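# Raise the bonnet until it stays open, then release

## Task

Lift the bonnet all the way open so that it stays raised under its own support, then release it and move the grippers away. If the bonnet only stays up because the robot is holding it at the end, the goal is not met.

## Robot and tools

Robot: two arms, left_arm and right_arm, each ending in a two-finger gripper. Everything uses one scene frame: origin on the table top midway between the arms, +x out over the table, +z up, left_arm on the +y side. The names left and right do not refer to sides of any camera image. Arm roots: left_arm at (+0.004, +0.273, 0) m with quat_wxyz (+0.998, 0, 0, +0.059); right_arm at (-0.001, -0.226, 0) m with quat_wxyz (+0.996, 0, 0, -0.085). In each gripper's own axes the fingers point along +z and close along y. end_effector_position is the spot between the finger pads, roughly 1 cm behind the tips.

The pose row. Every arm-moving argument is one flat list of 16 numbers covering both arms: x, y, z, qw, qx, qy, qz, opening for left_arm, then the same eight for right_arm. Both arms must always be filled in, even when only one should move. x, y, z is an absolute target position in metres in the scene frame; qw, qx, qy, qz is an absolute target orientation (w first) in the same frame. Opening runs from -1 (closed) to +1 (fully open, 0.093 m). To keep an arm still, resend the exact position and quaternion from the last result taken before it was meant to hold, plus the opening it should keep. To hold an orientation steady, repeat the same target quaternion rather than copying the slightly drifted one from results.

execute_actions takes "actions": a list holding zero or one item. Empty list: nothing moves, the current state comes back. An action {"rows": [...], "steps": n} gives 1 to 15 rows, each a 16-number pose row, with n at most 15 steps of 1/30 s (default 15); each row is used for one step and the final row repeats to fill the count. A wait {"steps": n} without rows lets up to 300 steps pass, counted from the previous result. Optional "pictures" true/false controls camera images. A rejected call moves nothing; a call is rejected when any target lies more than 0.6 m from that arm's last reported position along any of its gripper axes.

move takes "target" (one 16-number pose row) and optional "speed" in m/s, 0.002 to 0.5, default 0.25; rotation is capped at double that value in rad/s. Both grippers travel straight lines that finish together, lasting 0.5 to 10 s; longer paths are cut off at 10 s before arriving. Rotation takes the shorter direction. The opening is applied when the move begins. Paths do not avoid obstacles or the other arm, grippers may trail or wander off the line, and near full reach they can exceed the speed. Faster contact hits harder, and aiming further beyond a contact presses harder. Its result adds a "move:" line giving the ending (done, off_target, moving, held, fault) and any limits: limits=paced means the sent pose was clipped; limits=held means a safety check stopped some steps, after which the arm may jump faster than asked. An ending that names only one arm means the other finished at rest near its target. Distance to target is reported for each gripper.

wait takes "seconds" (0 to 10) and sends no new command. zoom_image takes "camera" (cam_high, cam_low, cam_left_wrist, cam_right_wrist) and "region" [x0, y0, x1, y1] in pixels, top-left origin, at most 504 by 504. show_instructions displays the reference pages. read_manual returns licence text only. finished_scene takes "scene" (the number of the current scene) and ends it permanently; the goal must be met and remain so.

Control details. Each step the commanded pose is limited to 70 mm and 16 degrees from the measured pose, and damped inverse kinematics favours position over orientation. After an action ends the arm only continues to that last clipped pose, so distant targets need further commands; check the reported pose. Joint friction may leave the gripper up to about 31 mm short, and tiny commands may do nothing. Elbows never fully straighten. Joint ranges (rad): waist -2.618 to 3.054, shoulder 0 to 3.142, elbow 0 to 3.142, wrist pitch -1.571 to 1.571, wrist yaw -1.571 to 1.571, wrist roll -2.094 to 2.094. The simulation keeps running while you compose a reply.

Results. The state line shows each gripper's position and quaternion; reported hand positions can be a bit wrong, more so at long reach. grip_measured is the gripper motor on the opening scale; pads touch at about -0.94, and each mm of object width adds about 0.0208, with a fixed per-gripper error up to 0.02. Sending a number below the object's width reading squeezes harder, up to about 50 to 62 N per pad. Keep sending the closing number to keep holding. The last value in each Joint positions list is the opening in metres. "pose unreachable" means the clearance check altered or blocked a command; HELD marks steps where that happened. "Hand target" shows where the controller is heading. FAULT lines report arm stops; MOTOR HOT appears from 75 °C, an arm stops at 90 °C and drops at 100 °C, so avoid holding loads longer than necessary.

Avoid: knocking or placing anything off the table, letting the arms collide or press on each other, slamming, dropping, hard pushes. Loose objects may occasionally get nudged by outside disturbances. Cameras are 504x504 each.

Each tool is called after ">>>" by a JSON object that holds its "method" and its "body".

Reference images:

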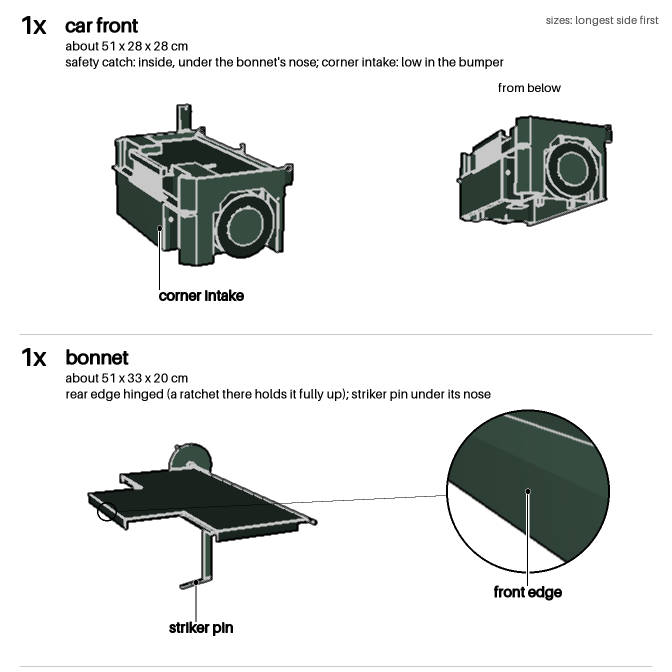

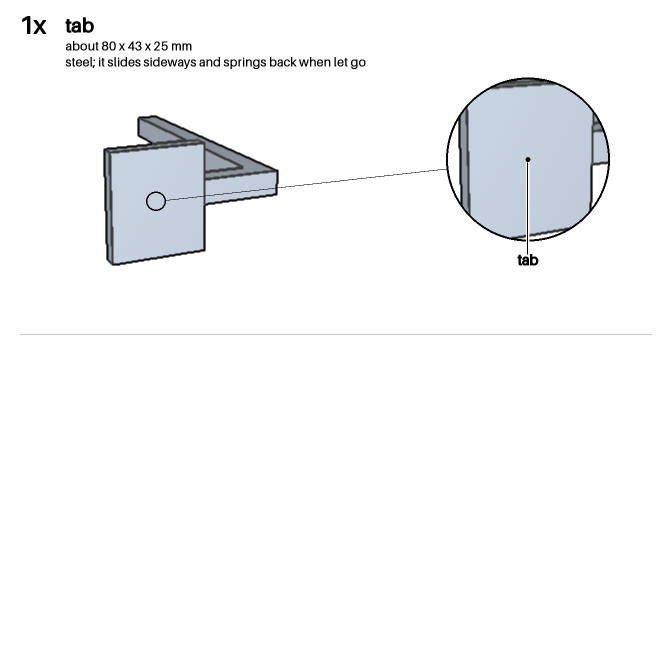

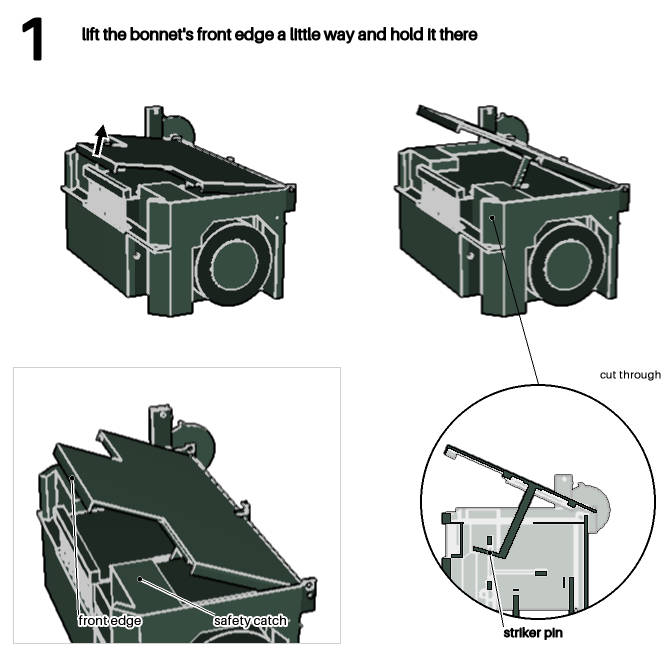

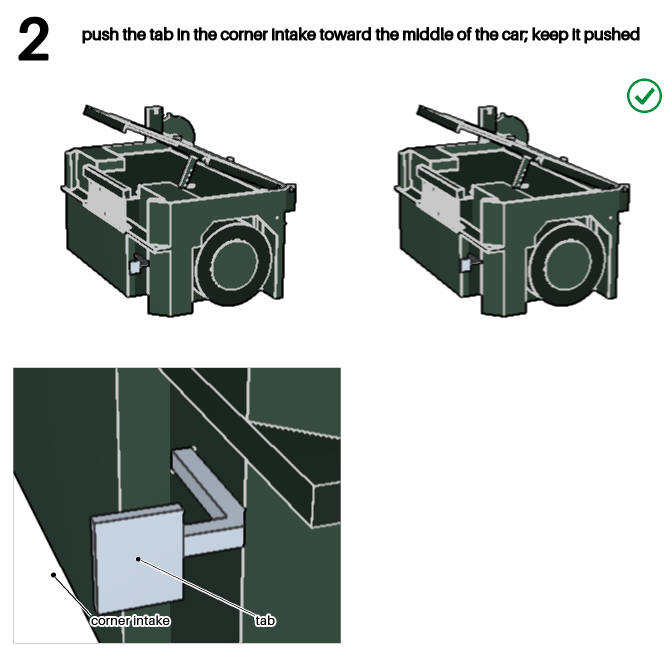

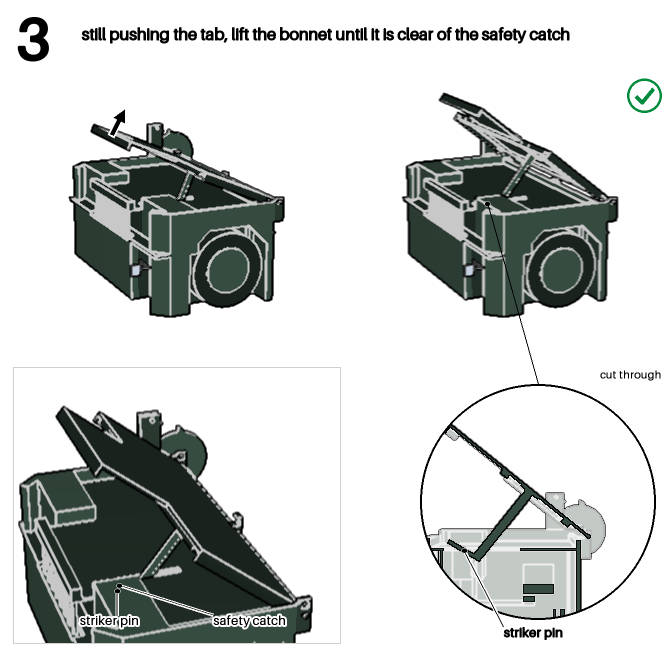

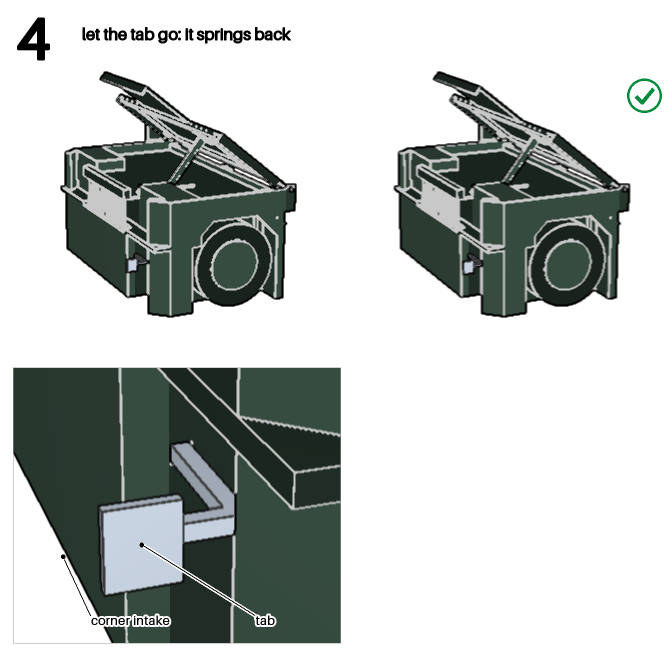

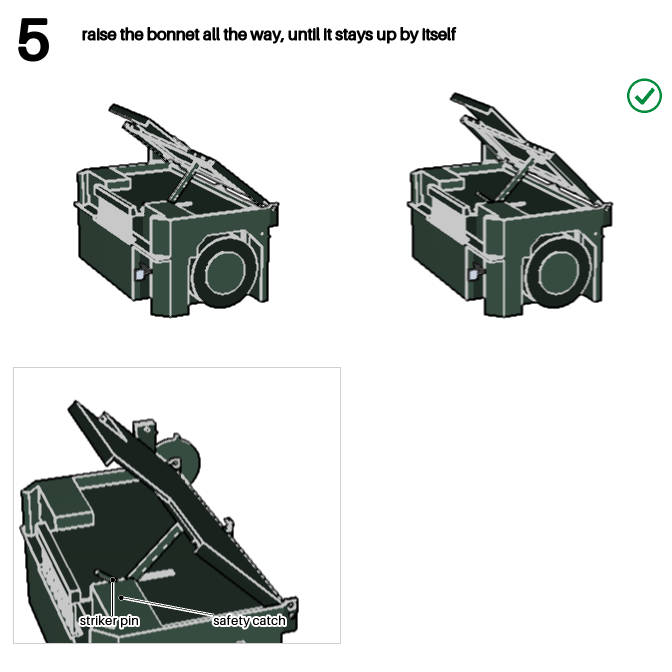

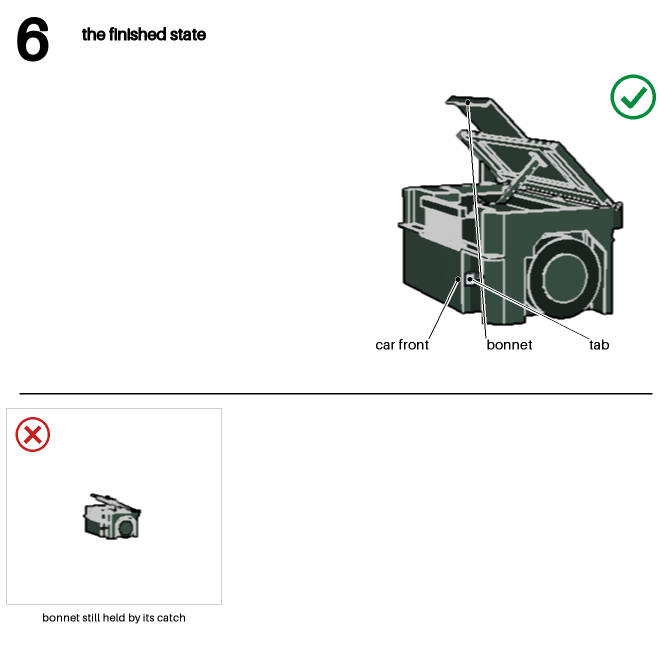

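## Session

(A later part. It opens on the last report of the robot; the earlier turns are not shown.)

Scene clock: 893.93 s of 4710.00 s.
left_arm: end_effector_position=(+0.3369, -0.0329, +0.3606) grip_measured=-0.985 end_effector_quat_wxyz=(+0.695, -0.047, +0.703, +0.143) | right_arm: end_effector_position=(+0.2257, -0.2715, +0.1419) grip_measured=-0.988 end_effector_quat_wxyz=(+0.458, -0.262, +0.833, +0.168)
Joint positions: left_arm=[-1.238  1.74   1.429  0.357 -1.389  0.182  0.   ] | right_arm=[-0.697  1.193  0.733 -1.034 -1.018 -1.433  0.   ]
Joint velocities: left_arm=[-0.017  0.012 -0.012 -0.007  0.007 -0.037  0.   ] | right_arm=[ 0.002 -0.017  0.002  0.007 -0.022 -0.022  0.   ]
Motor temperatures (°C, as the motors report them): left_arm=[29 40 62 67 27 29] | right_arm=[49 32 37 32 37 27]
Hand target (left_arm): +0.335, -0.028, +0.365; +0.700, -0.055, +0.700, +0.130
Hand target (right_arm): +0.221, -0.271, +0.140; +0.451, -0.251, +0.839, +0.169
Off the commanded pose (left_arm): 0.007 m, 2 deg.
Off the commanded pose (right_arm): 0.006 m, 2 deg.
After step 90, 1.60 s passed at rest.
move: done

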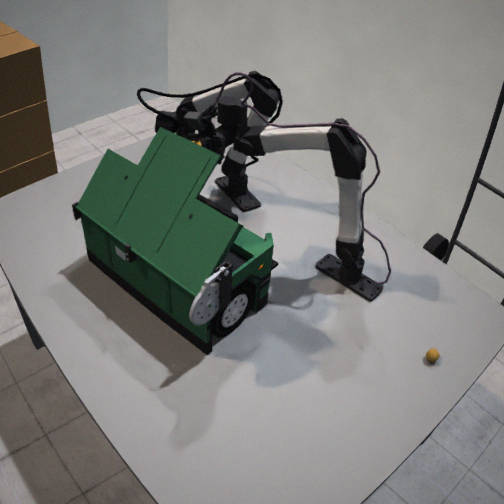

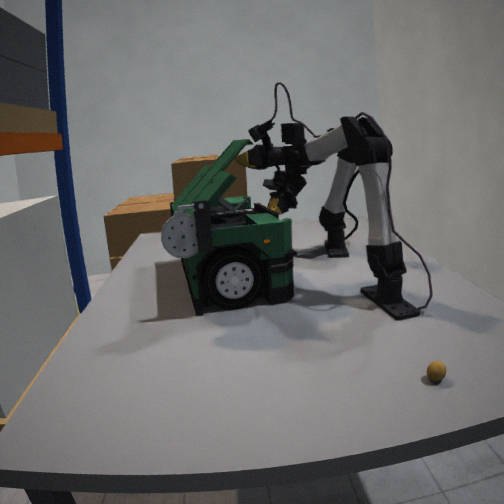

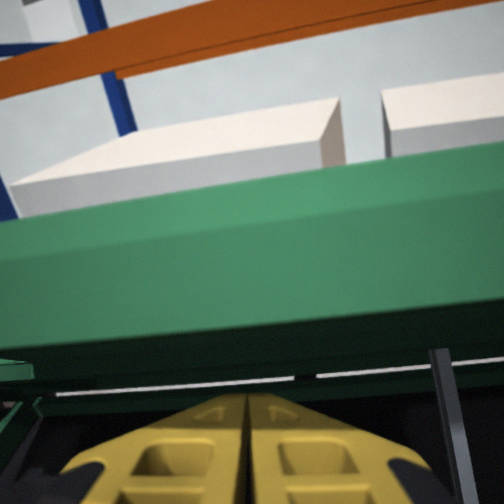

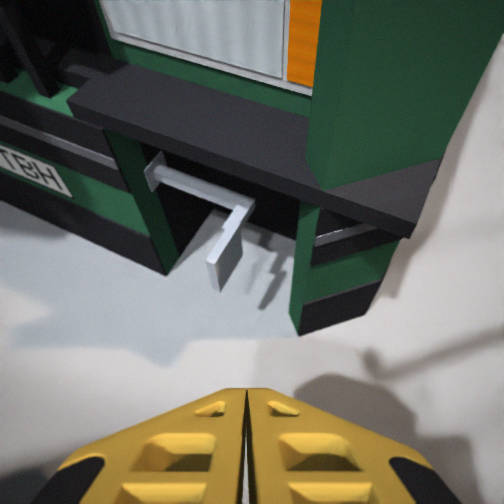

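>>> {"method": "move", "body": {"target": [0.20,0.02,0.33,0.70,0.0,0.70,0.0,-1,0.17,-0.27,0.2,0.45,-0.15,0.87,0.1,-1], "speed": 0.2}}

Scene clock: 898.40 s of 4710.00 s.
left_arm: end_effector_position=(+0.2038, +0.0162, +0.3299) grip_measured=-0.986 end_effector_quat_wxyz=(+0.704, +0.004, +0.710, +0.004) | right_arm: end_effector_position=(+0.1718, -0.2687, +0.1947) grip_measured=-0.988 end_effector_quat_wxyz=(+0.455, -0.148, +0.871, +0.109)
Joint positions: left_arm=[-1.569  1.24   0.892  0.282 -1.45  -0.055  0.   ] | right_arm=[-0.97   0.898  0.831 -1.464 -0.973 -1.456  0.   ]
Joint velocities: left_arm=[ 0.002 -0.007  0.002 -0.051 -0.007 -0.022  0.   ] | right_arm=[-0.002 -0.012 -0.017  0.007 -0.007 -0.022  0.   ]
Motor temperatures (°C, as the motors report them): left_arm=[29 41 61 66 27 29] | right_arm=[47 31 38 31 36 27]
Hand target (left_arm): +0.201, +0.020, +0.330; +0.704, -0.001, +0.710, -0.001
Hand target (right_arm): +0.170, -0.271, +0.199; +0.452, -0.151, +0.874, +0.098
Off the commanded pose (left_arm): 0.005 m, 1 deg.
Off the commanded pose (right_arm): 0.006 m, 1 deg.
After step 90, 0.03 s passed at rest.
move: done

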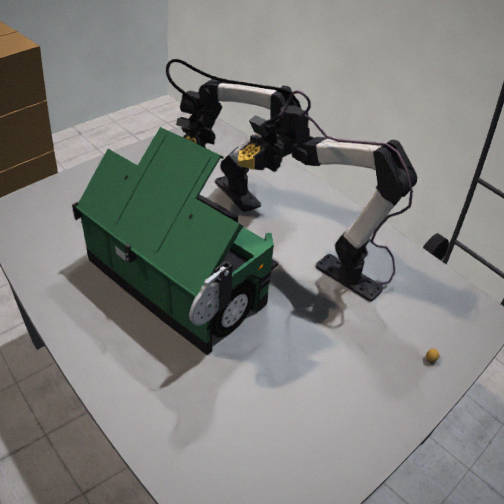

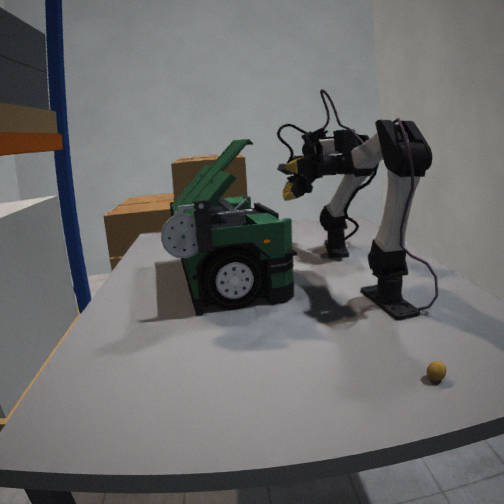

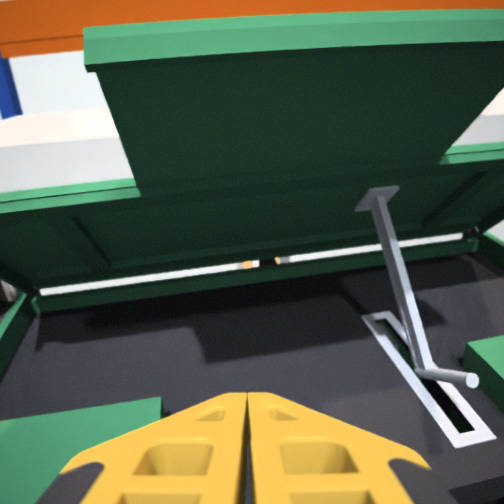

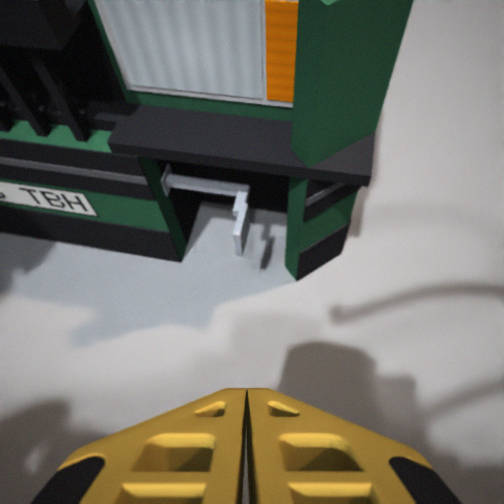

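It stays up with the pin clear, matching the finished picture.

>>> {"method": "finished_scene", "body": {"scene": 1}}

The scene is finished: the task was done.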